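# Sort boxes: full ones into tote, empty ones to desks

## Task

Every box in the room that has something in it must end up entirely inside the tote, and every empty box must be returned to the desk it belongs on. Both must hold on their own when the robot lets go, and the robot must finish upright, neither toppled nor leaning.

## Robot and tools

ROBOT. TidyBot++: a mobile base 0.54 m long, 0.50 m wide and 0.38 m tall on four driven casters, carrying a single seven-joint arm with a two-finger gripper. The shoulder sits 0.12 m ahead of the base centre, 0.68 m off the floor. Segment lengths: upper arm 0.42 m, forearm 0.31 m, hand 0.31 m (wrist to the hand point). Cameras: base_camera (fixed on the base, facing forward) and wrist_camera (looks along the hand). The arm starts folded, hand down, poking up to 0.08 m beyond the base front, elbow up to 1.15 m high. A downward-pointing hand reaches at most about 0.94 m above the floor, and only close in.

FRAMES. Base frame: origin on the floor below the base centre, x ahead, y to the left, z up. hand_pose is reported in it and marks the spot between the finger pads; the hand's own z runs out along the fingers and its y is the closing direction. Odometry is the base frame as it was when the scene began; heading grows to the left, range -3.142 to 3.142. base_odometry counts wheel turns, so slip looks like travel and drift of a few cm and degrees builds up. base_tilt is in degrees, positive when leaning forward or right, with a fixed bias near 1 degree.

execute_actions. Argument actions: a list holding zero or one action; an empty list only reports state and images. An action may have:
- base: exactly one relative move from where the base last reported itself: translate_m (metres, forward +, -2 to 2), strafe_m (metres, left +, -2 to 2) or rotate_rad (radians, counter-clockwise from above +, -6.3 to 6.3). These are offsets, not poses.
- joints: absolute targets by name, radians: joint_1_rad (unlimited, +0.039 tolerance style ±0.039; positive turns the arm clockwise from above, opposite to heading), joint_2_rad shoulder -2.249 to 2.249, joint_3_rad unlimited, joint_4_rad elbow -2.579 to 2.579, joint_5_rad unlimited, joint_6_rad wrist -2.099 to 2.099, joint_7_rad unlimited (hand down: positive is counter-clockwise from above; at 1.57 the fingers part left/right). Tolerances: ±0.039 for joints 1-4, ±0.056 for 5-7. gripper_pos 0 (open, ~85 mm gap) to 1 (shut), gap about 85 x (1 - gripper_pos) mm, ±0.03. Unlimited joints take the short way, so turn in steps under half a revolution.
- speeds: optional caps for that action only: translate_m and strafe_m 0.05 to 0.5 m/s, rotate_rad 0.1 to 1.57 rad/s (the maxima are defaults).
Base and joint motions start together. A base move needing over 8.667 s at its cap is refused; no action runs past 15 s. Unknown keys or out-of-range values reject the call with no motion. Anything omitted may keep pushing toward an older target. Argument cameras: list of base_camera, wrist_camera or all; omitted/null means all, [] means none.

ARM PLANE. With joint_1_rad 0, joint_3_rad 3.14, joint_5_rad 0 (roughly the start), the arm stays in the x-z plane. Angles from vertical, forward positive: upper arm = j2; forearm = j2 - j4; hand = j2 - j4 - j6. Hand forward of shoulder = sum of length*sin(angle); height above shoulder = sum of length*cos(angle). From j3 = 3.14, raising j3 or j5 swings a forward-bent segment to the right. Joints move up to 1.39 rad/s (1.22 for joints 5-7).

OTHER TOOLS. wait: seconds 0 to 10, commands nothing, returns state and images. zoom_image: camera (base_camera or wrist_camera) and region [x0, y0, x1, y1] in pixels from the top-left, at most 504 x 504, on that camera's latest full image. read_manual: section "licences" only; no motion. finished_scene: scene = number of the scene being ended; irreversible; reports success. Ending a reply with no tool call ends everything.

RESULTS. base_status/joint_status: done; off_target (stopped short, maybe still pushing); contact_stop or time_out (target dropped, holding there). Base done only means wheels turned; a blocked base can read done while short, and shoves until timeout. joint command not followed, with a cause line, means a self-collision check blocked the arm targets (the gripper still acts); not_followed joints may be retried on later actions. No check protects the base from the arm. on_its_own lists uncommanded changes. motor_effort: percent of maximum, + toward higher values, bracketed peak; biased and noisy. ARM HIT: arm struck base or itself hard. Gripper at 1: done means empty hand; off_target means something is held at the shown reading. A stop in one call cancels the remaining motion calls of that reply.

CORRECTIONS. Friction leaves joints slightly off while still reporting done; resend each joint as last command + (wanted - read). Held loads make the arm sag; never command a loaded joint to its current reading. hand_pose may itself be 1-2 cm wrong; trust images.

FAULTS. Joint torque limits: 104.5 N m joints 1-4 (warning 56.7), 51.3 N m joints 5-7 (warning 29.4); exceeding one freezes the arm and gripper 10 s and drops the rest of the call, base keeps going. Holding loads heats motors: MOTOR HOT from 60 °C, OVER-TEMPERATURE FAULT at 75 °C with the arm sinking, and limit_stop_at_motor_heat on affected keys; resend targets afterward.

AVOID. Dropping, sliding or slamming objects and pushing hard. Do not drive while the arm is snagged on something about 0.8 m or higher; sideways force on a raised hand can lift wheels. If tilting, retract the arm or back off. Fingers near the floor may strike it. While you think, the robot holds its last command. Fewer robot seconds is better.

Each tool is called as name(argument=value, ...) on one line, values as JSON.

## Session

execute_actions(actions=[])

Scene clock: 0.00 s.
base_odometry: x=+0.000 y=+0.000 heading=+0.000 (m, m, rad; odometry frame)
base_tilt: forward=+0.1 right=+0.1 (deg)
base_status: not commanded
joint_positions: joint_1_rad=-0.047 joint_2_rad=-0.340 joint_3_rad=+3.180 joint_4_rad=-2.512 joint_5_rad=+0.009 joint_6_rad=-0.878 joint_7_rad=+1.558 gripper_pos=+0.000
joint_status: not commanded
motor_effort: joint_1_rad=+0 joint_2_rad=-3 joint_3_rad=-1 joint_4_rad=+18 joint_5_rad=-1 joint_6_rad=+2 joint_7_rad=+0 (%)
hand_pose: x=+0.2665 y=+0.0019 z=+0.5906 quat_wxyz=(-0.003, +0.999, +0.001, +0.045) (m; base frame)
pictures: base_camera, wrist_camera
Images, in order (width x height): base_camera 644x364, wrist_camera 644x476.

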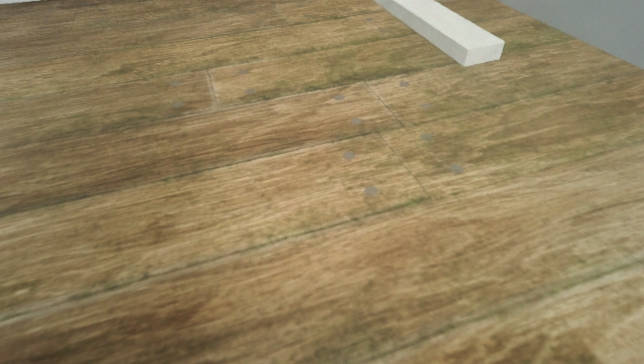

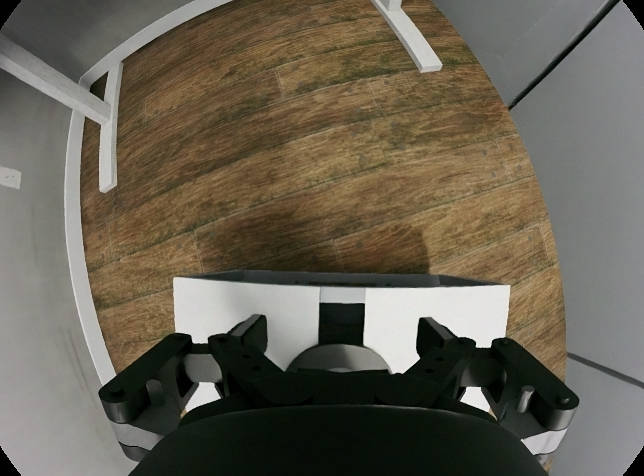

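execute_actions(actions=[{"joints":{"joint_4_rad":-0.9,"joint_6_rad":-1.5,"joint_1_rad":-0.3,"joint_3_rad":3.14}}], cameras=["wrist_camera"])

execute_actions(actions=[{"joints":{"joint_1_rad":2.6}}], cameras=["wrist_camera"])

Scene clock: 3.37 s.
base_odometry: x=+0.000 y=+0.000 heading=+0.000 (m, m, rad; odometry frame)
base_tilt: forward=+0.1 right=+0.1 (deg)
base_status: not commanded
joint_positions: joint_1_rad=-0.287 joint_2_rad=-0.340 joint_3_rad=+3.154 joint_4_rad=-0.912 joint_5_rad=+0.009 joint_6_rad=-1.474 joint_7_rad=+1.558 gripper_pos=+0.000
joint_status: all done
motor_effort: joint_1_rad=-1(1) joint_2_rad=-2(9) joint_3_rad=-1(1) joint_4_rad=+15(21) joint_5_rad=-1(1) joint_6_rad=+6(7) joint_7_rad=+0(0) (%)
hand_pose: x=+0.4153 y=+0.0802 z=+1.2006 quat_wxyz=(-0.073, +0.847, +0.109, +0.516) (m; base frame)
pictures: wrist_camera
Images, in order (width x height): wrist_camera 644x476.

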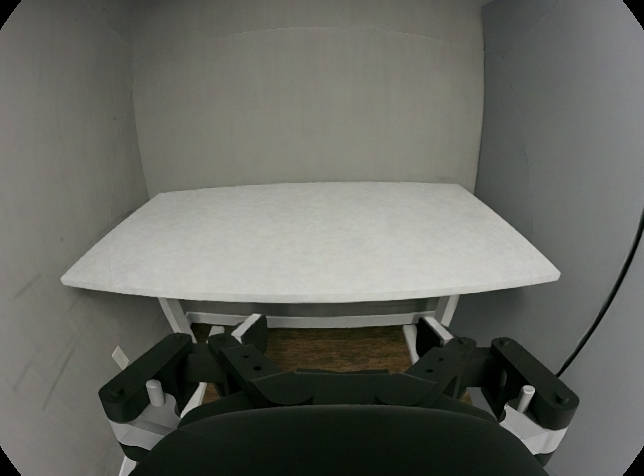

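Scene clock: 7.13 s.
base_odometry: x=+0.000 y=+0.000 heading=+0.000 (m, m, rad; odometry frame)
base_tilt: forward=+0.1 right=+0.1 (deg)
base_status: not commanded
joint_positions: joint_1_rad=+2.589 joint_2_rad=-0.340 joint_3_rad=+3.152 joint_4_rad=-0.912 joint_5_rad=+0.009 joint_6_rad=-1.474 joint_7_rad=+1.558 gripper_pos=+0.000
joint_status: all done
motor_effort: joint_1_rad=+0(1) joint_2_rad=-2(3) joint_3_rad=-1(0) joint_4_rad=+15(15) joint_5_rad=-1(1) joint_6_rad=+7(7) joint_7_rad=-1(1) (%)
hand_pose: x=-0.1454 y=-0.1559 z=+1.2006 quat_wxyz=(+0.502, +0.221, -0.824, +0.140) (m; base frame)
pictures: wrist_camera
Images, in order (width x height): wrist_camera 644x476.

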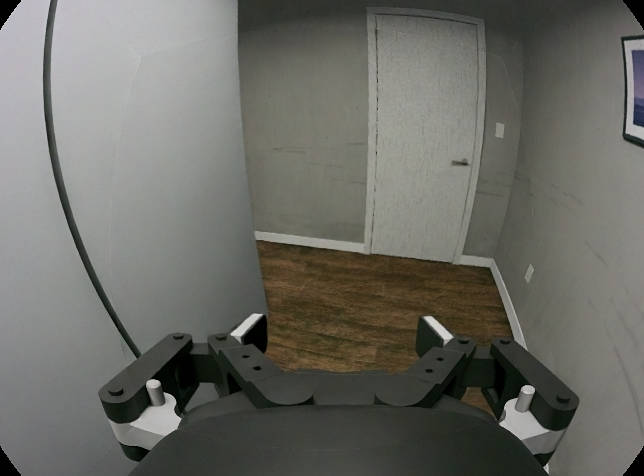

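execute_actions(actions=[{"base":{"rotate_rad":-1.24},"joints":{"joint_1_rad":0.5}}], cameras=[])

execute_actions(actions=[{"base":{"strafe_m":-1.5},"joints":{"joint_1_rad":0.0}}])

Scene clock: 10.77 s.
base_odometry: x=+0.000 y=+0.000 heading=-1.239 (m, m, rad; odometry frame)
base_tilt: forward=+0.1 right=+0.1 (deg)
base_status: done
joint_positions: joint_1_rad=+0.511 joint_2_rad=-0.340 joint_3_rad=+3.151 joint_4_rad=-0.912 joint_5_rad=+0.009 joint_6_rad=-1.474 joint_7_rad=+1.558 gripper_pos=+0.000
joint_status: all done
motor_effort: joint_1_rad=-1(1) joint_2_rad=-2(3) joint_3_rad=-1(0) joint_4_rad=+15(15) joint_5_rad=-1(1) joint_6_rad=+6(7) joint_7_rad=+0(1) (%)
hand_pose: x=+0.3838 y=-0.1550 z=+1.2004 quat_wxyz=(+0.133, +0.823, -0.227, +0.503) (m; base frame)
pictures: none
No camera images: the call's "cameras" was empty. Leave "cameras" out to get every camera's image.

Scene clock: 15.13 s.
base_odometry: x=-1.419 y=-0.486 heading=-1.240 (m, m, rad; odometry frame)
base_tilt: forward=+0.1 right=+0.1 (deg)
base_status: done
joint_positions: joint_1_rad=+0.011 joint_2_rad=-0.340 joint_3_rad=+3.146 joint_4_rad=-0.911 joint_5_rad=+0.009 joint_6_rad=-1.475 joint_7_rad=+1.558 gripper_pos=+0.000
joint_status: all done
motor_effort: joint_1_rad=-1(2) joint_2_rad=-2(4) joint_3_rad=-1(1) joint_4_rad=+15(15) joint_5_rad=-1(1) joint_6_rad=+6(7) joint_7_rad=+0(0) (%)
hand_pose: x=+0.4254 y=-0.0065 z=+1.2004 quat_wxyz=(+0.004, +0.854, -0.014, +0.521) (m; base frame)
pictures: base_camera, wrist_camera
Images, in order (width x height): base_camera 644x364, wrist_camera 644x476.

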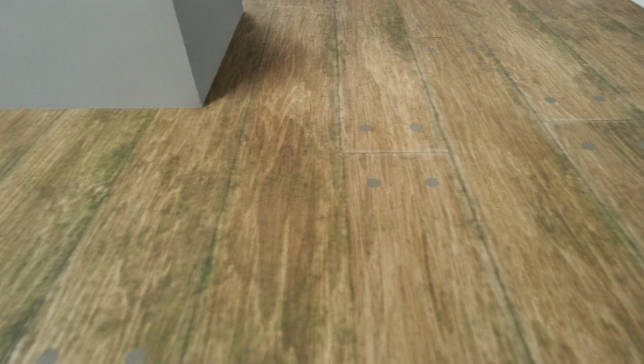

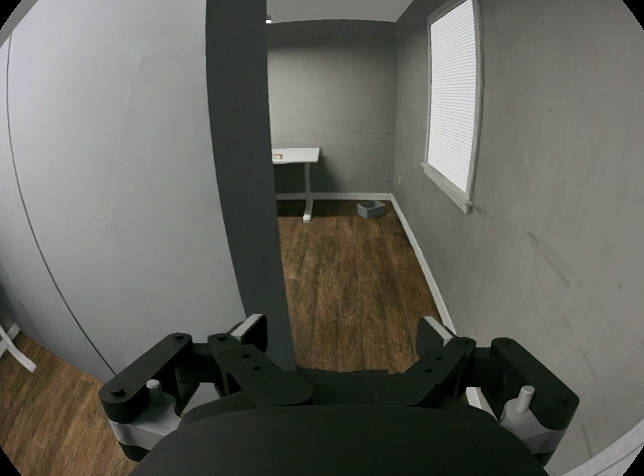

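execute_actions(actions=[{"base":{"strafe_m":-0.3}}], cameras=[])

execute_actions(actions=[{"base":{"translate_m":1.9},"joints":{"joint_1_rad":-0.8}}])

execute_actions(actions=[{"joints":{"joint_1_rad":-2.2}}], cameras=["wrist_camera"])

Scene clock: 17.63 s.
base_odometry: x=-1.703 y=-0.583 heading=-1.241 (m, m, rad; odometry frame)
base_tilt: forward=+0.1 right=+0.1 (deg)
base_status: done
joint_positions: joint_1_rad=+0.010 joint_2_rad=-0.340 joint_3_rad=+3.145 joint_4_rad=-0.911 joint_5_rad=+0.009 joint_6_rad=-1.475 joint_7_rad=+1.558 gripper_pos=+0.000
joint_status: not commanded
motor_effort: joint_1_rad=-1(1) joint_2_rad=-2(4) joint_3_rad=-1(3) joint_4_rad=+15(16) joint_5_rad=-1(2) joint_6_rad=+6(6) joint_7_rad=+0(1) (%)
hand_pose: x=+0.4254 y=-0.0060 z=+1.2004 quat_wxyz=(+0.004, +0.854, -0.013, +0.521) (m; base frame)
pictures: none
No camera images: the call's "cameras" was empty. Leave "cameras" out to get every camera's image.

Scene clock: 22.80 s.
base_odometry: x=-1.090 y=-2.381 heading=-1.241 (m, m, rad; odometry frame)
base_tilt: forward=+0.1 right=+0.1 (deg)
base_status: done
joint_positions: joint_1_rad=-0.789 joint_2_rad=-0.341 joint_3_rad=+3.144 joint_4_rad=-0.910 joint_5_rad=+0.009 joint_6_rad=-1.476 joint_7_rad=+1.558 gripper_pos=+0.000
joint_status: all done
motor_effort: joint_1_rad=-1(1) joint_2_rad=-2(5) joint_3_rad=-1(1) joint_4_rad=+15(16) joint_5_rad=-1(2) joint_6_rad=+6(7) joint_7_rad=+0(0) (%)
hand_pose: x=+0.3363 y=+0.2151 z=+1.2008 quat_wxyz=(-0.199, +0.791, +0.320, +0.481) (m; base frame)
pictures: base_camera, wrist_camera
Images, in order (width x height): base_camera 644x364, wrist_camera 644x476.

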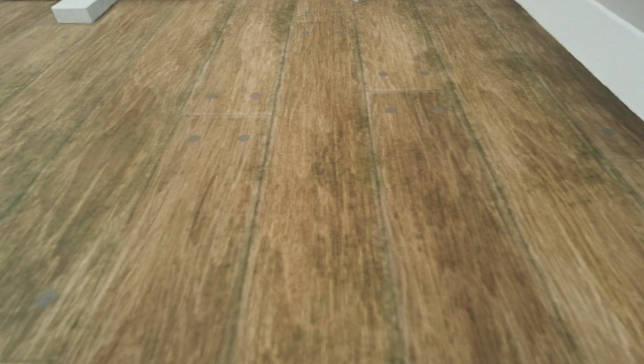

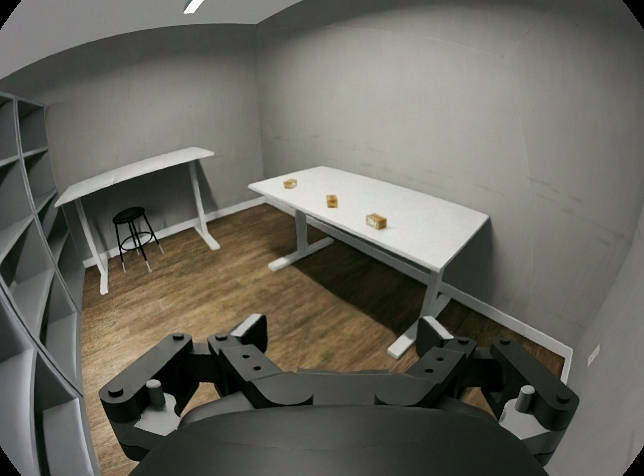

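Scene clock: 25.47 s.
base_odometry: x=-1.090 y=-2.381 heading=-1.241 (m, m, rad; odometry frame)
base_tilt: forward=+0.1 right=+0.1 (deg)
base_status: not commanded
joint_positions: joint_1_rad=-2.189 joint_2_rad=-0.341 joint_3_rad=+3.144 joint_4_rad=-0.910 joint_5_rad=+0.009 joint_6_rad=-1.476 joint_7_rad=+1.558 gripper_pos=+0.000
joint_status: all done
motor_effort: joint_1_rad=-1(1) joint_2_rad=-3(3) joint_3_rad=-1(0) joint_4_rad=+15(15) joint_5_rad=-1(1) joint_6_rad=+7(6) joint_7_rad=-1(0) (%)
hand_pose: x=-0.0560 y=+0.2507 z=+1.2008 quat_wxyz=(-0.463, +0.399, +0.755, +0.240) (m; base frame)
pictures: wrist_camera
Images, in order (width x height): wrist_camera 644x476.

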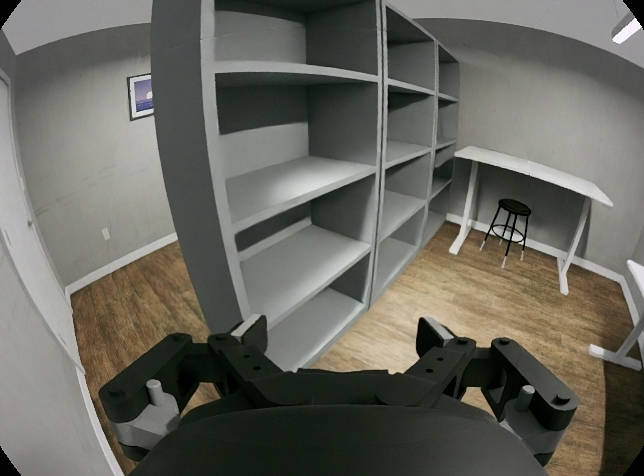

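execute_actions(actions=[{"base":{"strafe_m":0.95},"joints":{"joint_1_rad":0,"joint_2_rad":0.1,"joint_4_rad":-0.8,"joint_6_rad":-1.7}}], cameras=[])

execute_actions(actions=[{"base":{"translate_m":0.7}}])

Scene clock: 29.30 s.
base_odometry: x=-0.190 y=-2.074 heading=-1.241 (m, m, rad; odometry frame)
base_tilt: forward=+0.1 right=+0.1 (deg)
base_status: done
joint_positions: joint_1_rad=-0.012 joint_2_rad=+0.083 joint_3_rad=+3.144 joint_4_rad=-0.818 joint_5_rad=+0.009 joint_6_rad=-1.674 joint_7_rad=+1.558 gripper_pos=+0.000
joint_status: all done
motor_effort: joint_1_rad=-1(0) joint_2_rad=-19(20) joint_3_rad=-1(1) joint_4_rad=+17(17) joint_5_rad=-1(1) joint_6_rad=+3(6) joint_7_rad=+0(1) (%)
hand_pose: x=+0.5675 y=+0.0031 z=+1.0340 quat_wxyz=(+0.001, +0.960, -0.003, +0.280) (m; base frame)
pictures: none
No camera images: the call's "cameras" was empty. Leave "cameras" out to get every camera's image.

Scene clock: 32.07 s.
base_odometry: x=+0.037 y=-2.737 heading=-1.241 (m, m, rad; odometry frame)
base_tilt: forward=+0.1 right=+0.1 (deg)
base_status: done
joint_positions: joint_1_rad=-0.011 joint_2_rad=+0.098 joint_3_rad=+3.144 joint_4_rad=-0.813 joint_5_rad=+0.009 joint_6_rad=-1.677 joint_7_rad=+1.558 gripper_pos=+0.000
joint_status: not commanded
motor_effort: joint_1_rad=+0(2) joint_2_rad=-20(22) joint_3_rad=-1(1) joint_4_rad=+17(18) joint_5_rad=-1(1) joint_6_rad=+4(4) joint_7_rad=+1(1) (%)
hand_pose: x=+0.5720 y=+0.0026 z=+1.0285 quat_wxyz=(+0.001, +0.962, -0.003, +0.273) (m; base frame)
pictures: base_camera, wrist_camera
Images, in order (width x height): base_camera 644x364, wrist_camera 644x476.

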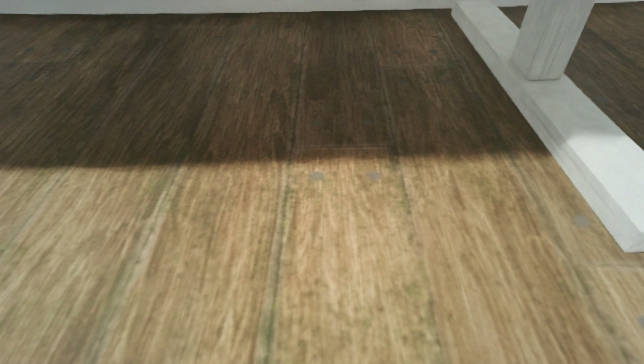

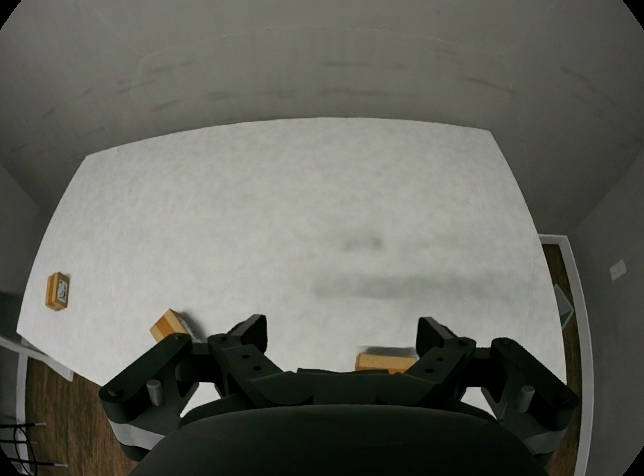

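execute_actions(actions=[{"base":{"strafe_m":-0.09},"joints":{"joint_2_rad":0.405,"joint_4_rad":-0.67,"joint_6_rad":-2.08}}], cameras=["wrist_camera"])

Scene clock: 34.23 s.
base_odometry: x=-0.048 y=-2.766 heading=-1.240 (m, m, rad; odometry frame)
base_tilt: forward=+0.1 right=+0.1 (deg)
base_status: done
joint_positions: joint_1_rad=+0.000 joint_2_rad=+0.409 joint_3_rad=+3.143 joint_4_rad=-0.686 joint_5_rad=+0.009 joint_6_rad=-2.055 joint_7_rad=+1.558 gripper_pos=+0.000
joint_status: all done
motor_effort: joint_1_rad=+0(2) joint_2_rad=-29(32) joint_3_rad=-1(1) joint_4_rad=+16(17) joint_5_rad=-1(0) joint_6_rad=-1(4) joint_7_rad=+0(1) (%)
hand_pose: x=+0.5634 y=-0.0015 z=+0.9004 quat_wxyz=(+0.004, +1.000, -0.009, -0.004) (m; base frame)
pictures: wrist_camera
Images, in order (width x height): wrist_camera 644x476.

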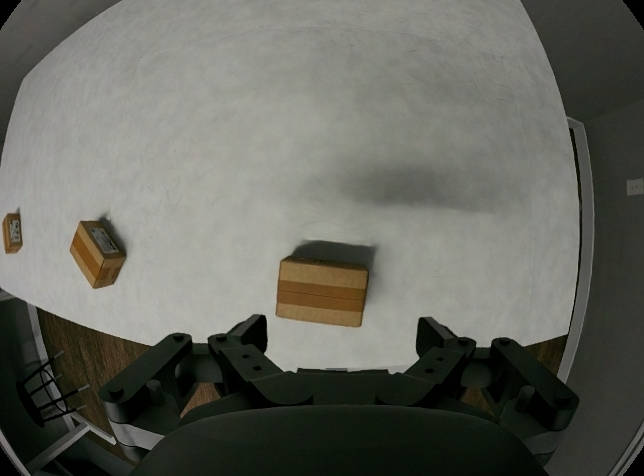

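execute_actions(actions=[{"joints":{"joint_7_rad":-0.11,"joint_1_rad":-0.04}}], cameras=["wrist_camera"])

execute_actions(actions=[{"joints":{"joint_2_rad":0.31,"joint_4_rad":-1.265,"joint_6_rad":-1.55}}], cameras=["wrist_camera"])

Scene clock: 37.13 s.
base_odometry: x=-0.048 y=-2.766 heading=-1.240 (m, m, rad; odometry frame)
base_tilt: forward=+0.1 right=+0.1 (deg)
base_status: not commanded
joint_positions: joint_1_rad=-0.028 joint_2_rad=+0.409 joint_3_rad=+3.143 joint_4_rad=-0.686 joint_5_rad=+0.009 joint_6_rad=-2.055 joint_7_rad=-0.085 gripper_pos=+0.000
joint_status: all done
motor_effort: joint_1_rad=+0(1) joint_2_rad=-28(28) joint_3_rad=-1(1) joint_4_rad=+16(16) joint_5_rad=-1(1) joint_6_rad=-1(1) joint_7_rad=+0(1) (%)
hand_pose: x=+0.5632 y=+0.0110 z=+0.9004 quat_wxyz=(+0.006, +0.685, -0.729, +0.000) (m; base frame)
pictures: wrist_camera
Images, in order (width x height): wrist_camera 644x476.

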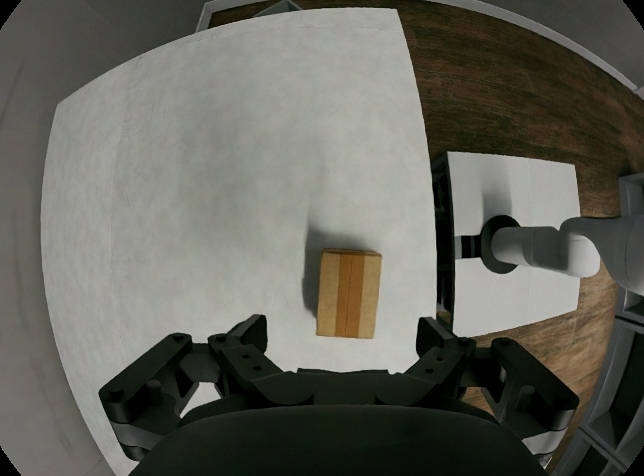

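Scene clock: 38.97 s.
base_odometry: x=-0.048 y=-2.766 heading=-1.240 (m, m, rad; odometry frame)
base_tilt: forward=+0.1 right=+0.1 (deg)
base_status: not commanded
joint_positions: joint_1_rad=-0.028 joint_2_rad=+0.328 joint_3_rad=+3.143 joint_4_rad=-1.252 joint_5_rad=+0.009 joint_6_rad=-1.575 joint_7_rad=-0.085 gripper_pos=+0.000
joint_status: all done
motor_effort: joint_1_rad=-1(1) joint_2_rad=-27(29) joint_3_rad=-1(1) joint_4_rad=+18(18) joint_5_rad=-1(1) joint_6_rad=-1(1) joint_7_rad=-1(0) (%)
hand_pose: x=+0.5647 y=+0.0106 z=+0.7660 quat_wxyz=(+0.008, +0.686, -0.727, -0.001) (m; base frame)
pictures: wrist_camera
Images, in order (width x height): wrist_camera 644x476.

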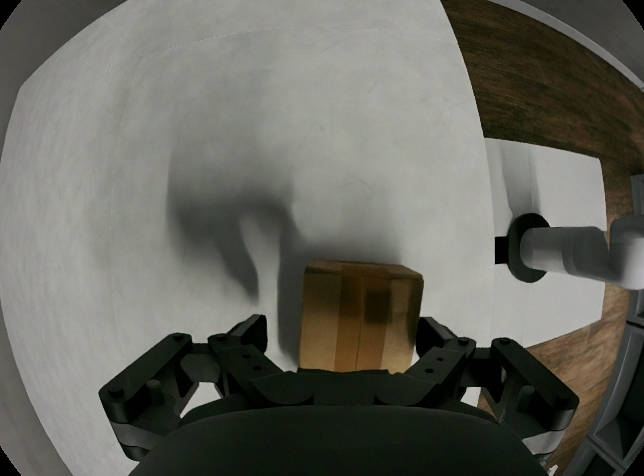

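execute_actions(actions=[{"joints":{"gripper_pos":1}}], cameras=[])

execute_actions(actions=[{"joints":{"joint_2_rad":0.40,"joint_4_rad":-0.55,"joint_6_rad":-1.22}}], cameras=["wrist_camera"])

Scene clock: 40.63 s.
base_odometry: x=-0.048 y=-2.766 heading=-1.241 (m, m, rad; odometry frame)
base_tilt: forward=+0.1 right=+0.1 (deg)
base_status: not commanded
joint_positions: joint_1_rad=-0.028 joint_2_rad=+0.321 joint_3_rad=+3.143 joint_4_rad=-1.253 joint_5_rad=+0.009 joint_6_rad=-1.574 joint_7_rad=-0.085 gripper_pos=+0.357
joint_status: gripper_pos off_target (ended at +0.357, target +1.000)
motor_effort: joint_1_rad=+0(0) joint_2_rad=-27(28) joint_3_rad=-1(1) joint_4_rad=+17(17) joint_5_rad=-1(1) joint_6_rad=-1(0) joint_7_rad=+0(1) (%)
hand_pose: x=+0.5638 y=+0.0106 z=+0.7689 quat_wxyz=(+0.006, +0.686, -0.727, +0.001) (m; base frame)
pictures: none
No camera images: the call's "cameras" was empty. Leave "cameras" out to get every camera's image.

Scene clock: 42.90 s.
base_odometry: x=-0.048 y=-2.766 heading=-1.241 (m, m, rad; odometry frame)
base_tilt: forward=+0.1 right=+0.1 (deg)
base_status: not commanded
joint_positions: joint_1_rad=-0.028 joint_2_rad=+0.385 joint_3_rad=+3.143 joint_4_rad=-0.563 joint_5_rad=+0.009 joint_6_rad=-1.244 joint_7_rad=-0.085 gripper_pos=+0.357
joint_status: all done
motor_effort: joint_1_rad=-1(1) joint_2_rad=-31(30) joint_3_rad=-1(1) joint_4_rad=+19(20) joint_5_rad=-1(1) joint_6_rad=+6(6) joint_7_rad=+0(1) (%)
hand_pose: x=+0.7850 y=+0.0168 z=+1.0743 quat_wxyz=(-0.338, +0.610, -0.647, +0.308) (m; base frame)
pictures: wrist_camera
Images, in order (width x height): wrist_camera 644x476.

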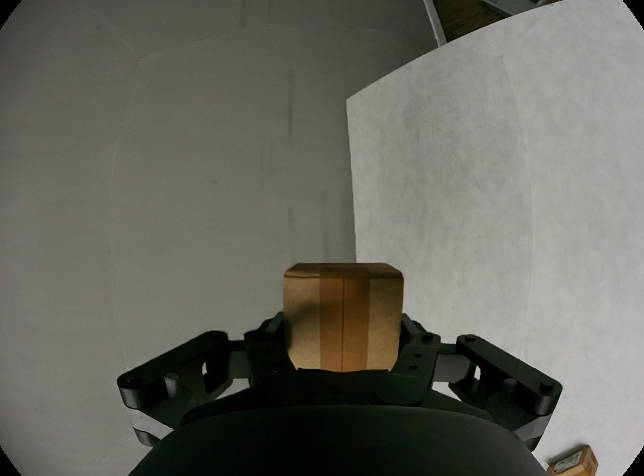

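execute_actions(actions=[{"joints":{"joint_2_rad":0.31,"joint_4_rad":-1.26,"joint_6_rad":-1.6}}], cameras=[])

execute_actions(actions=[{"joints":{"gripper_pos":0}}], cameras=[])

execute_actions(actions=[{"joints":{"joint_2_rad":0.405,"joint_4_rad":-0.67,"joint_6_rad":-2.08}}], cameras=[])

execute_actions(actions=[{"base":{"strafe_m":0.35},"joints":{"joint_7_rad":1.6}}], cameras=["wrist_camera"])

Scene clock: 45.57 s.
base_odometry: x=-0.048 y=-2.766 heading=-1.241 (m, m, rad; odometry frame)
base_tilt: forward=+0.1 right=+0.1 (deg)
base_status: not commanded
joint_positions: joint_1_rad=-0.028 joint_2_rad=+0.328 joint_3_rad=+3.143 joint_4_rad=-1.247 joint_5_rad=+0.009 joint_6_rad=-1.577 joint_7_rad=-0.085 gripper_pos=+0.357
joint_status: all done
motor_effort: joint_1_rad=-1(1) joint_2_rad=-27(32) joint_3_rad=-1(1) joint_4_rad=+18(20) joint_5_rad=-1(1) joint_6_rad=-1(5) joint_7_rad=+0(0) (%)
hand_pose: x=+0.5657 y=+0.0106 z=+0.7675 quat_wxyz=(+0.007, +0.686, -0.727, +0.000) (m; base frame)
pictures: none
No camera images: the call's "cameras" was empty. Leave "cameras" out to get every camera's image.

Scene clock: 46.67 s.
base_odometry: x=-0.048 y=-2.766 heading=-1.241 (m, m, rad; odometry frame)
base_tilt: forward=+0.1 right=+0.1 (deg)
base_status: not commanded
joint_positions: joint_1_rad=-0.028 joint_2_rad=+0.328 joint_3_rad=+3.143 joint_4_rad=-1.247 joint_5_rad=+0.009 joint_6_rad=-1.577 joint_7_rad=-0.085 gripper_pos=+0.000
joint_status: all done
motor_effort: joint_1_rad=+0(0) joint_2_rad=-27(27) joint_3_rad=-1(1) joint_4_rad=+18(18) joint_5_rad=-1(1) joint_6_rad=-1(1) joint_7_rad=+0(0) (%)
hand_pose: x=+0.5656 y=+0.0106 z=+0.7676 quat_wxyz=(+0.007, +0.686, -0.727, +0.000) (m; base frame)
pictures: none
No camera images: the call's "cameras" was empty. Leave "cameras" out to get every camera's image.

Scene clock: 48.50 s.
base_odometry: x=-0.048 y=-2.766 heading=-1.241 (m, m, rad; odometry frame)
base_tilt: forward=+0.1 right=+0.1 (deg)
base_status: not commanded
joint_positions: joint_1_rad=-0.028 joint_2_rad=+0.386 joint_3_rad=+3.143 joint_4_rad=-0.684 joint_5_rad=+0.009 joint_6_rad=-2.056 joint_7_rad=-0.085 gripper_pos=+0.000
joint_status: all done
motor_effort: joint_1_rad=-1(1) joint_2_rad=-27(29) joint_3_rad=-1(1) joint_4_rad=+16(18) joint_5_rad=-1(1) joint_6_rad=+0(0) joint_7_rad=-1(0) (%)
hand_pose: x=+0.5581 y=+0.0108 z=+0.9113 quat_wxyz=(-0.003, +0.685, -0.729, +0.009) (m; base frame)
pictures: none
No camera images: the call's "cameras" was empty. Leave "cameras" out to get every camera's image.

Scene clock: 50.67 s.
base_odometry: x=+0.283 y=-2.653 heading=-1.241 (m, m, rad; odometry frame)
base_tilt: forward=+0.1 right=+0.1 (deg)
base_status: done
joint_positions: joint_1_rad=-0.044 joint_2_rad=+0.393 joint_3_rad=+3.142 joint_4_rad=-0.682 joint_5_rad=+0.009 joint_6_rad=-2.057 joint_7_rad=+1.575 gripper_pos=+0.000
joint_status: all done
motor_effort: joint_1_rad=+0(3) joint_2_rad=-28(31) joint_3_rad=-1(3) joint_4_rad=+16(16) joint_5_rad=-1(0) joint_6_rad=-1(0) joint_7_rad=+0(0) (%)
hand_pose: x=+0.5593 y=+0.0180 z=+0.9087 quat_wxyz=(+0.004, +1.000, +0.022, +0.005) (m; base frame)
pictures: wrist_camera
Images, in order (width x height): wrist_camera 644x476.

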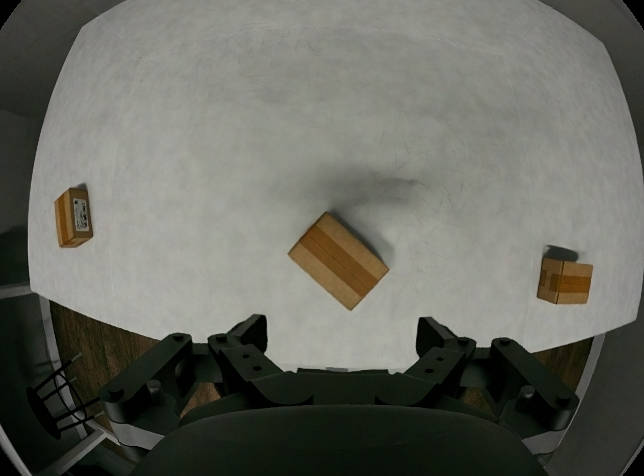

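execute_actions(actions=[{"base":{"translate_m":0.025},"joints":{"joint_7_rad":2.44}}], cameras=["wrist_camera"])

execute_actions(actions=[{"joints":{"joint_2_rad":0.31,"joint_4_rad":-1.265,"joint_6_rad":-1.55}}], cameras=["wrist_camera"])

execute_actions(actions=[{"joints":{"gripper_pos":1}}], cameras=[])

execute_actions(actions=[{"joints":{"joint_2_rad":0.40,"joint_4_rad":-0.55,"joint_6_rad":-1.22}}], cameras=["wrist_camera"])

Scene clock: 52.47 s.
base_odometry: x=+0.291 y=-2.676 heading=-1.241 (m, m, rad; odometry frame)
base_tilt: forward=+0.1 right=+0.1 (deg)
base_status: done
joint_positions: joint_1_rad=-0.044 joint_2_rad=+0.404 joint_3_rad=+3.142 joint_4_rad=-0.681 joint_5_rad=+0.009 joint_6_rad=-2.058 joint_7_rad=+2.415 gripper_pos=+0.000
joint_status: all done
motor_effort: joint_1_rad=+0(1) joint_2_rad=-28(30) joint_3_rad=-1(2) joint_4_rad=+15(17) joint_5_rad=-1(2) joint_6_rad=-1(0) joint_7_rad=+0(0) (%)
hand_pose: x=+0.5616 y=+0.0181 z=+0.9040 quat_wxyz=(+0.003, +0.904, +0.427, -0.002) (m; base frame)
pictures: wrist_camera
Images, in order (width x height): wrist_camera 644x476.

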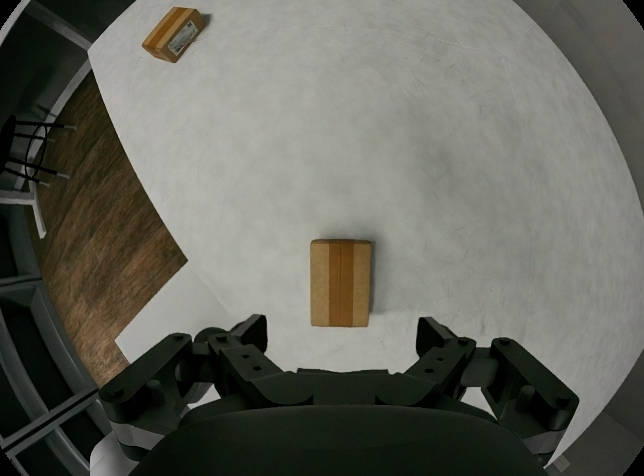

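Scene clock: 54.30 s.
base_odometry: x=+0.291 y=-2.676 heading=-1.241 (m, m, rad; odometry frame)
base_tilt: forward=+0.1 right=+0.1 (deg)
base_status: not commanded
joint_positions: joint_1_rad=-0.044 joint_2_rad=+0.328 joint_3_rad=+3.142 joint_4_rad=-1.252 joint_5_rad=+0.009 joint_6_rad=-1.575 joint_7_rad=+2.415 gripper_pos=+0.000
joint_status: all done
motor_effort: joint_1_rad=-1(0) joint_2_rad=-27(29) joint_3_rad=-1(1) joint_4_rad=+17(18) joint_5_rad=-1(1) joint_6_rad=-1(1) joint_7_rad=+0(0) (%)
hand_pose: x=+0.5645 y=+0.0178 z=+0.7660 quat_wxyz=(+0.002, +0.903, +0.429, -0.008) (m; base frame)
pictures: wrist_camera
Images, in order (width x height): wrist_camera 644x476.

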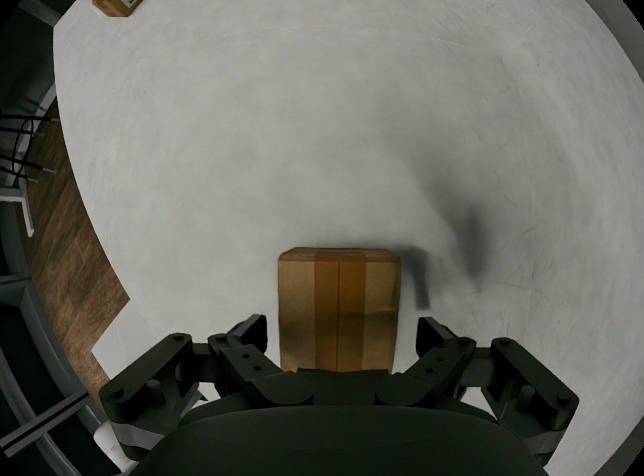

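Scene clock: 55.40 s.
base_odometry: x=+0.291 y=-2.676 heading=-1.241 (m, m, rad; odometry frame)
base_tilt: forward=+0.1 right=+0.1 (deg)
base_status: not commanded
joint_positions: joint_1_rad=-0.044 joint_2_rad=+0.321 joint_3_rad=+3.142 joint_4_rad=-1.253 joint_5_rad=+0.009 joint_6_rad=-1.575 joint_7_rad=+2.415 gripper_pos=+0.359
joint_status: gripper_pos off_target (ended at +0.359, target +1.000)
motor_effort: joint_1_rad=-1(0) joint_2_rad=-27(28) joint_3_rad=-1(1) joint_4_rad=+18(18) joint_5_rad=-1(1) joint_6_rad=-1(0) joint_7_rad=+1(0) (%)
hand_pose: x=+0.5635 y=+0.0178 z=+0.7689 quat_wxyz=(+0.003, +0.903, +0.429, -0.005) (m; base frame)
pictures: none
No camera images: the call's "cameras" was empty. Leave "cameras" out to get every camera's image.

Scene clock: 57.67 s.
base_odometry: x=+0.291 y=-2.676 heading=-1.241 (m, m, rad; odometry frame)
base_tilt: forward=+0.1 right=+0.1 (deg)
base_status: not commanded
joint_positions: joint_1_rad=-0.044 joint_2_rad=+0.384 joint_3_rad=+3.142 joint_4_rad=-0.563 joint_5_rad=+0.009 joint_6_rad=-1.244 joint_7_rad=+2.415 gripper_pos=+0.359
joint_status: all done
motor_effort: joint_1_rad=+0(0) joint_2_rad=-31(31) joint_3_rad=-1(1) joint_4_rad=+19(19) joint_5_rad=-1(1) joint_6_rad=+6(6) joint_7_rad=+0(0) (%)
hand_pose: x=+0.7847 y=+0.0275 z=+1.0744 quat_wxyz=(+0.183, +0.803, +0.381, +0.419) (m; base frame)
pictures: wrist_camera
Images, in order (width x height): wrist_camera 644x476.

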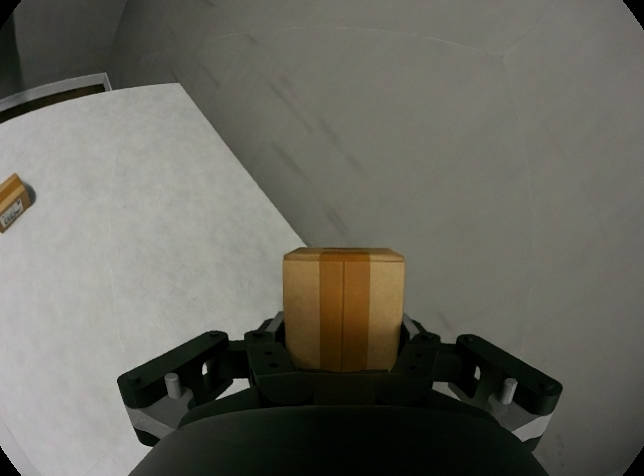

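execute_actions(actions=[{"joints":{"joint_2_rad":0.31,"joint_4_rad":-1.26,"joint_6_rad":-1.6}}], cameras=[])

execute_actions(actions=[{"joints":{"gripper_pos":0}}], cameras=[])

execute_actions(actions=[{"joints":{"joint_2_rad":0.42,"joint_4_rad":-0.67,"joint_6_rad":-2.08}}], cameras=[])

execute_actions(actions=[{"base":{"strafe_m":0.44},"joints":{"joint_7_rad":1.55}}])

Scene clock: 60.40 s.
base_odometry: x=+0.291 y=-2.676 heading=-1.241 (m, m, rad; odometry frame)
base_tilt: forward=+0.1 right=+0.1 (deg)
base_status: not commanded
joint_positions: joint_1_rad=-0.044 joint_2_rad=+0.328 joint_3_rad=+3.142 joint_4_rad=-1.247 joint_5_rad=+0.009 joint_6_rad=-1.577 joint_7_rad=+2.415 gripper_pos=+0.359
joint_status: all done
motor_effort: joint_1_rad=-1(1) joint_2_rad=-28(32) joint_3_rad=-1(1) joint_4_rad=+18(20) joint_5_rad=-1(1) joint_6_rad=-1(6) joint_7_rad=+0(0) (%)
hand_pose: x=+0.5654 y=+0.0178 z=+0.7676 quat_wxyz=(+0.002, +0.903, +0.429, -0.006) (m; base frame)
pictures: none
No camera images: the call's "cameras" was empty. Leave "cameras" out to get every camera's image.

Scene clock: 61.50 s.
base_odometry: x=+0.291 y=-2.676 heading=-1.241 (m, m, rad; odometry frame)
base_tilt: forward=+0.1 right=+0.1 (deg)
base_status: not commanded
joint_positions: joint_1_rad=-0.044 joint_2_rad=+0.328 joint_3_rad=+3.142 joint_4_rad=-1.247 joint_5_rad=+0.009 joint_6_rad=-1.577 joint_7_rad=+2.415 gripper_pos=+0.000
joint_status: all done
motor_effort: joint_1_rad=+0(1) joint_2_rad=-27(28) joint_3_rad=-1(1) joint_4_rad=+18(18) joint_5_rad=-1(1) joint_6_rad=-1(1) joint_7_rad=+0(0) (%)
hand_pose: x=+0.5654 y=+0.0178 z=+0.7676 quat_wxyz=(+0.002, +0.903, +0.429, -0.006) (m; base frame)
pictures: none
No camera images: the call's "cameras" was empty. Leave "cameras" out to get every camera's image.

Scene clock: 63.33 s.
base_odometry: x=+0.291 y=-2.676 heading=-1.241 (m, m, rad; odometry frame)
base_tilt: forward=+0.1 right=+0.1 (deg)
base_status: not commanded
joint_positions: joint_1_rad=-0.044 joint_2_rad=+0.401 joint_3_rad=+3.142 joint_4_rad=-0.684 joint_5_rad=+0.009 joint_6_rad=-2.055 joint_7_rad=+2.415 gripper_pos=+0.000
joint_status: all done
motor_effort: joint_1_rad=+0(0) joint_2_rad=-29(28) joint_3_rad=-1(1) joint_4_rad=+16(18) joint_5_rad=-1(1) joint_6_rad=-1(1) joint_7_rad=+0(0) (%)
hand_pose: x=+0.5613 y=+0.0180 z=+0.9047 quat_wxyz=(+0.004, +0.904, +0.427, -0.001) (m; base frame)
pictures: none
No camera images: the call's "cameras" was empty. Leave "cameras" out to get every camera's image.

Scene clock: 65.60 s.
base_odometry: x=+0.708 y=-2.534 heading=-1.241 (m, m, rad; odometry frame)
base_tilt: forward=+0.1 right=+0.1 (deg)
base_status: done
joint_positions: joint_1_rad=-0.046 joint_2_rad=+0.403 joint_3_rad=+3.142 joint_4_rad=-0.684 joint_5_rad=+0.009 joint_6_rad=-2.056 joint_7_rad=+1.575 gripper_pos=+0.000
joint_status: all done
motor_effort: joint_1_rad=-1(4) joint_2_rad=-28(29) joint_3_rad=-1(3) joint_4_rad=+16(16) joint_5_rad=-1(2) joint_6_rad=+0(0) joint_7_rad=+0(0) (%)
hand_pose: x=+0.5616 y=+0.0190 z=+0.9038 quat_wxyz=(+0.004, +1.000, +0.023, +0.000) (m; base frame)
pictures: base_camera, wrist_camera
Images, in order (width x height): base_camera 644x364, wrist_camera 644x476.

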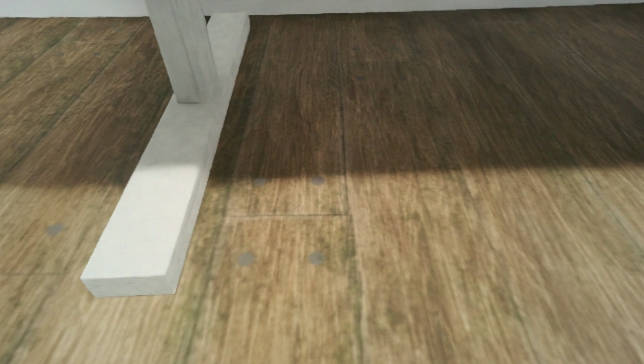

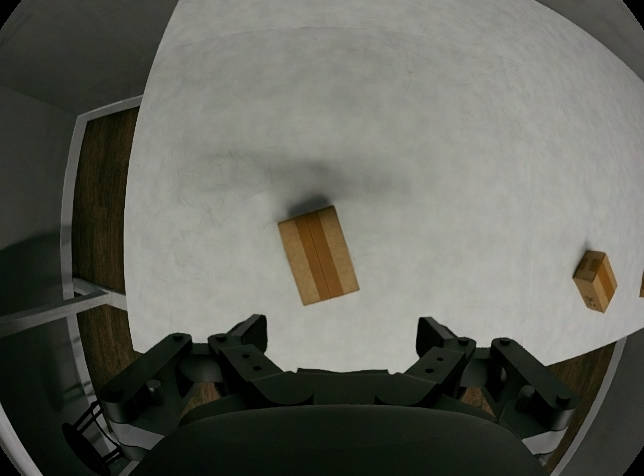

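execute_actions(actions=[{"base":{"translate_m":0.033},"joints":{"joint_7_rad":1.855,"joint_1_rad":-0.10}}], cameras=["wrist_camera"])

execute_actions(actions=[{"joints":{"joint_2_rad":0.31,"joint_4_rad":-1.265,"joint_6_rad":-1.55}}], cameras=["wrist_camera"])

execute_actions(actions=[{"joints":{"gripper_pos":1}}], cameras=[])

execute_actions(actions=[{"joints":{"joint_2_rad":0.40,"joint_4_rad":-0.55,"joint_6_rad":-1.22}}], cameras=["wrist_camera"])

Scene clock: 67.37 s.
base_odometry: x=+0.719 y=-2.565 heading=-1.241 (m, m, rad; odometry frame)
base_tilt: forward=+0.1 right=+0.1 (deg)
base_status: done
joint_positions: joint_1_rad=-0.098 joint_2_rad=+0.418 joint_3_rad=+3.142 joint_4_rad=-0.683 joint_5_rad=+0.009 joint_6_rad=-2.057 joint_7_rad=+1.826 gripper_pos=+0.000
joint_status: all done
motor_effort: joint_1_rad=+0(2) joint_2_rad=-29(32) joint_3_rad=-1(2) joint_4_rad=+16(17) joint_5_rad=-1(1) joint_6_rad=-1(0) joint_7_rad=+0(0) (%)
hand_pose: x=+0.5630 y=+0.0424 z=+0.8973 quat_wxyz=(+0.003, +0.985, +0.174, -0.009) (m; base frame)
pictures: wrist_camera
Images, in order (width x height): wrist_camera 644x476.

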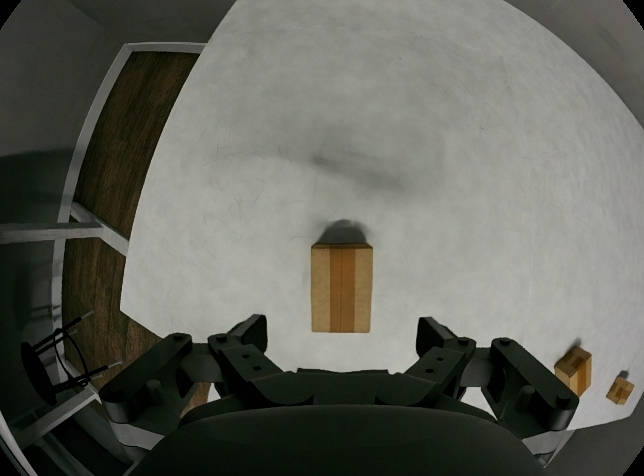

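Scene clock: 69.20 s.
base_odometry: x=+0.719 y=-2.565 heading=-1.241 (m, m, rad; odometry frame)
base_tilt: forward=+0.1 right=+0.1 (deg)
base_status: not commanded
joint_positions: joint_1_rad=-0.098 joint_2_rad=+0.328 joint_3_rad=+3.142 joint_4_rad=-1.252 joint_5_rad=+0.009 joint_6_rad=-1.575 joint_7_rad=+1.826 gripper_pos=+0.000
joint_status: all done
motor_effort: joint_1_rad=-1(1) joint_2_rad=-27(29) joint_3_rad=-1(1) joint_4_rad=+18(18) joint_5_rad=-1(1) joint_6_rad=+0(1) joint_7_rad=+0(0) (%)
hand_pose: x=+0.5629 y=+0.0420 z=+0.7659 quat_wxyz=(+0.004, +0.984, +0.176, -0.007) (m; base frame)
pictures: wrist_camera
Images, in order (width x height): wrist_camera 644x476.

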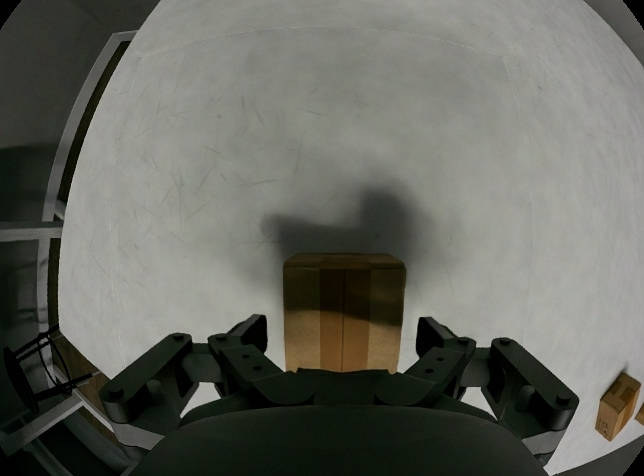

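Scene clock: 70.30 s.
base_odometry: x=+0.719 y=-2.565 heading=-1.241 (m, m, rad; odometry frame)
base_tilt: forward=+0.1 right=+0.1 (deg)
base_status: not commanded
joint_positions: joint_1_rad=-0.098 joint_2_rad=+0.322 joint_3_rad=+3.142 joint_4_rad=-1.257 joint_5_rad=+0.009 joint_6_rad=-1.573 joint_7_rad=+1.826 gripper_pos=+0.360
joint_status: gripper_pos off_target (ended at +0.360, target +1.000)
motor_effort: joint_1_rad=+0(2) joint_2_rad=-27(29) joint_3_rad=-1(1) joint_4_rad=+18(20) joint_5_rad=-1(1) joint_6_rad=-1(1) joint_7_rad=+0(0) (%)
hand_pose: x=+0.5613 y=+0.0419 z=+0.7669 quat_wxyz=(+0.004, +0.984, +0.176, -0.006) (m; base frame)
pictures: none
No camera images: the call's "cameras" was empty. Leave "cameras" out to get every camera's image.

Scene clock: 72.63 s.
base_odometry: x=+0.719 y=-2.565 heading=-1.241 (m, m, rad; odometry frame)
base_tilt: forward=+0.1 right=+0.1 (deg)
base_status: not commanded
joint_positions: joint_1_rad=-0.098 joint_2_rad=+0.409 joint_3_rad=+3.142 joint_4_rad=-0.581 joint_5_rad=+0.009 joint_6_rad=-1.260 joint_7_rad=+1.826 gripper_pos=+0.360
joint_status: all done
motor_effort: joint_1_rad=-1(1) joint_2_rad=-36(37) joint_3_rad=-1(1) joint_4_rad=+23(24) joint_5_rad=-1(1) joint_6_rad=+9(9) joint_7_rad=+0(0) (%)
hand_pose: x=+0.7881 y=+0.0642 z=+1.0451 quat_wxyz=(+0.038, +0.888, +0.158, +0.430) (m; base frame)
pictures: wrist_camera
Images, in order (width x height): wrist_camera 644x476.

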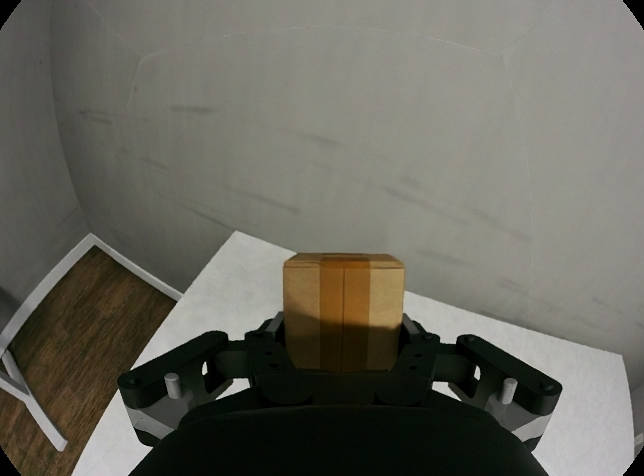

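execute_actions(actions=[{"base":{"strafe_m":-1.78},"joints":{"joint_1_rad":0,"joint_7_rad":1.55}}])

Scene clock: 78.07 s.
base_odometry: x=-0.965 y=-3.142 heading=-1.241 (m, m, rad; odometry frame)
base_tilt: forward=+0.1 right=+0.1 (deg)
base_status: done
joint_positions: joint_1_rad=+0.002 joint_2_rad=+0.410 joint_3_rad=+3.138 joint_4_rad=-0.581 joint_5_rad=+0.009 joint_6_rad=-1.259 joint_7_rad=+1.585 gripper_pos=+0.360
joint_status: all done
motor_effort: joint_1_rad=+0(4) joint_2_rad=-36(37) joint_3_rad=-1(1) joint_4_rad=+23(24) joint_5_rad=-1(1) joint_6_rad=+8(8) joint_7_rad=-1(0) (%)
hand_pose: x=+0.7917 y=-0.0010 z=+1.0448 quat_wxyz=(+0.007, +0.902, +0.006, +0.431) (m; base frame)
pictures: base_camera, wrist_camera
Images, in order (width x height): base_camera 644x364, wrist_camera 644x476.

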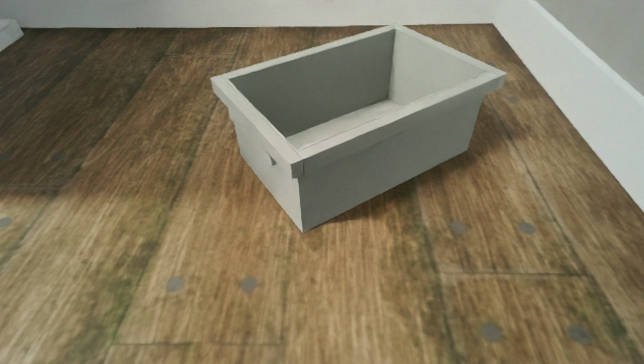

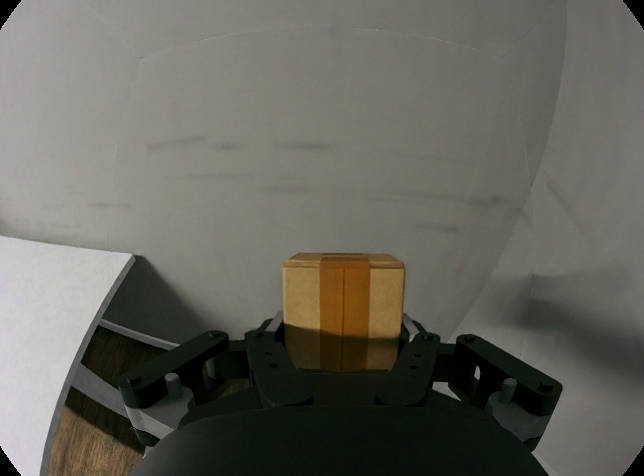

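execute_actions(actions=[{"joints":{"joint_1_rad":0.1,"joint_7_rad":2.3,"joint_2_rad":1.17,"joint_4_rad":-1.483,"joint_6_rad":-0.45}}])

Scene clock: 81.03 s.
base_odometry: x=-0.965 y=-3.142 heading=-1.241 (m, m, rad; odometry frame)
base_tilt: forward=+0.1 right=+0.1 (deg)
base_status: not commanded
joint_positions: joint_1_rad=+0.087 joint_2_rad=+1.174 joint_3_rad=+3.138 joint_4_rad=-1.473 joint_5_rad=+0.009 joint_6_rad=-0.475 joint_7_rad=+2.257 gripper_pos=+0.360
joint_status: all done
motor_effort: joint_1_rad=+0(2) joint_2_rad=-44(55) joint_3_rad=-2(3) joint_4_rad=+10(23) joint_5_rad=-1(1) joint_6_rad=+0(8) joint_7_rad=+1(0) (%)
hand_pose: x=+0.6606 y=-0.0450 z=+0.2565 quat_wxyz=(+0.004, +0.954, +0.300, +0.009) (m; base frame)
pictures: base_camera, wrist_camera
Images, in order (width x height): base_camera 644x364, wrist_camera 644x476.

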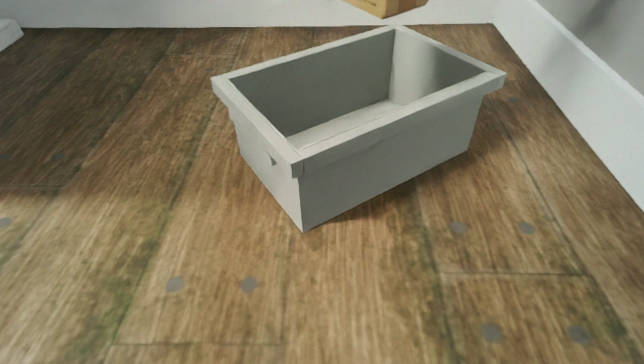

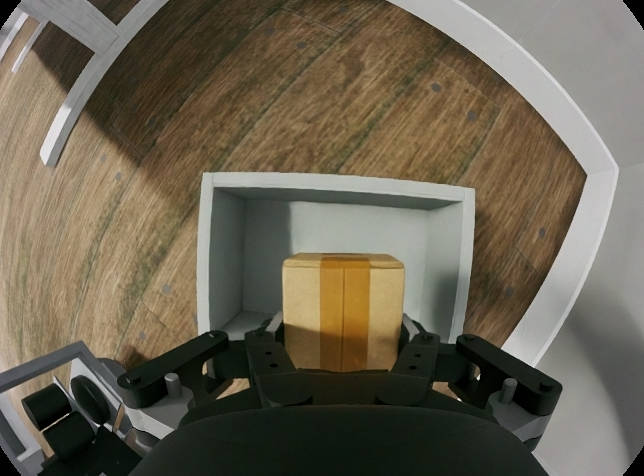

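execute_actions(actions=[{"base":{"translate_m":0.025},"joints":{"joint_1_rad":0.05,"joint_2_rad":1.63,"joint_4_rad":-1.12,"joint_6_rad":-0.345}}])

Scene clock: 83.27 s.
base_odometry: x=-0.957 y=-3.166 heading=-1.241 (m, m, rad; odometry frame)
base_tilt: forward=+0.1 right=+0.1 (deg)
base_status: done
joint_positions: joint_1_rad=+0.062 joint_2_rad=+1.634 joint_3_rad=+3.138 joint_4_rad=-1.134 joint_5_rad=+0.009 joint_6_rad=-0.367 joint_7_rad=+2.257 gripper_pos=+0.360
joint_status: all done
motor_effort: joint_1_rad=-1(2) joint_2_rad=-44(48) joint_3_rad=-2(4) joint_4_rad=+7(11) joint_5_rad=-1(2) joint_6_rad=+0(2) joint_7_rad=+0(0) (%)
hand_pose: x=+0.6551 y=-0.0306 z=+0.0515 quat_wxyz=(+0.001, +0.950, +0.311, +0.003) (m; base frame)
pictures: base_camera, wrist_camera
Images, in order (width x height): base_camera 644x364, wrist_camera 644x476.

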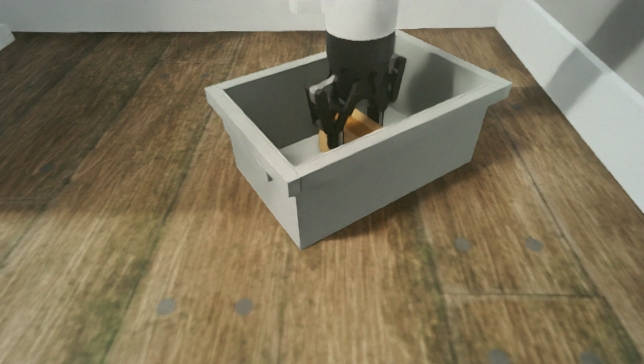

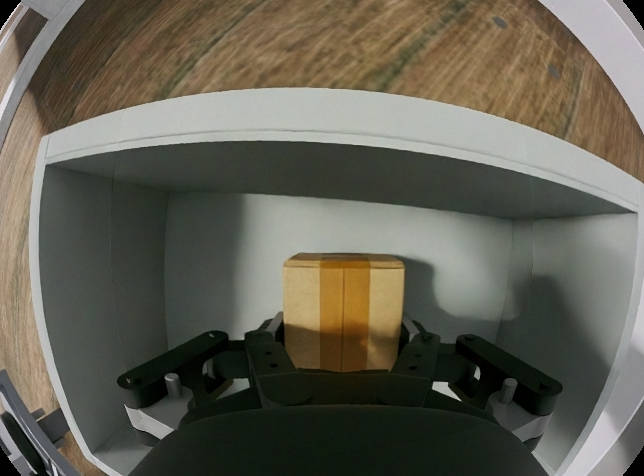

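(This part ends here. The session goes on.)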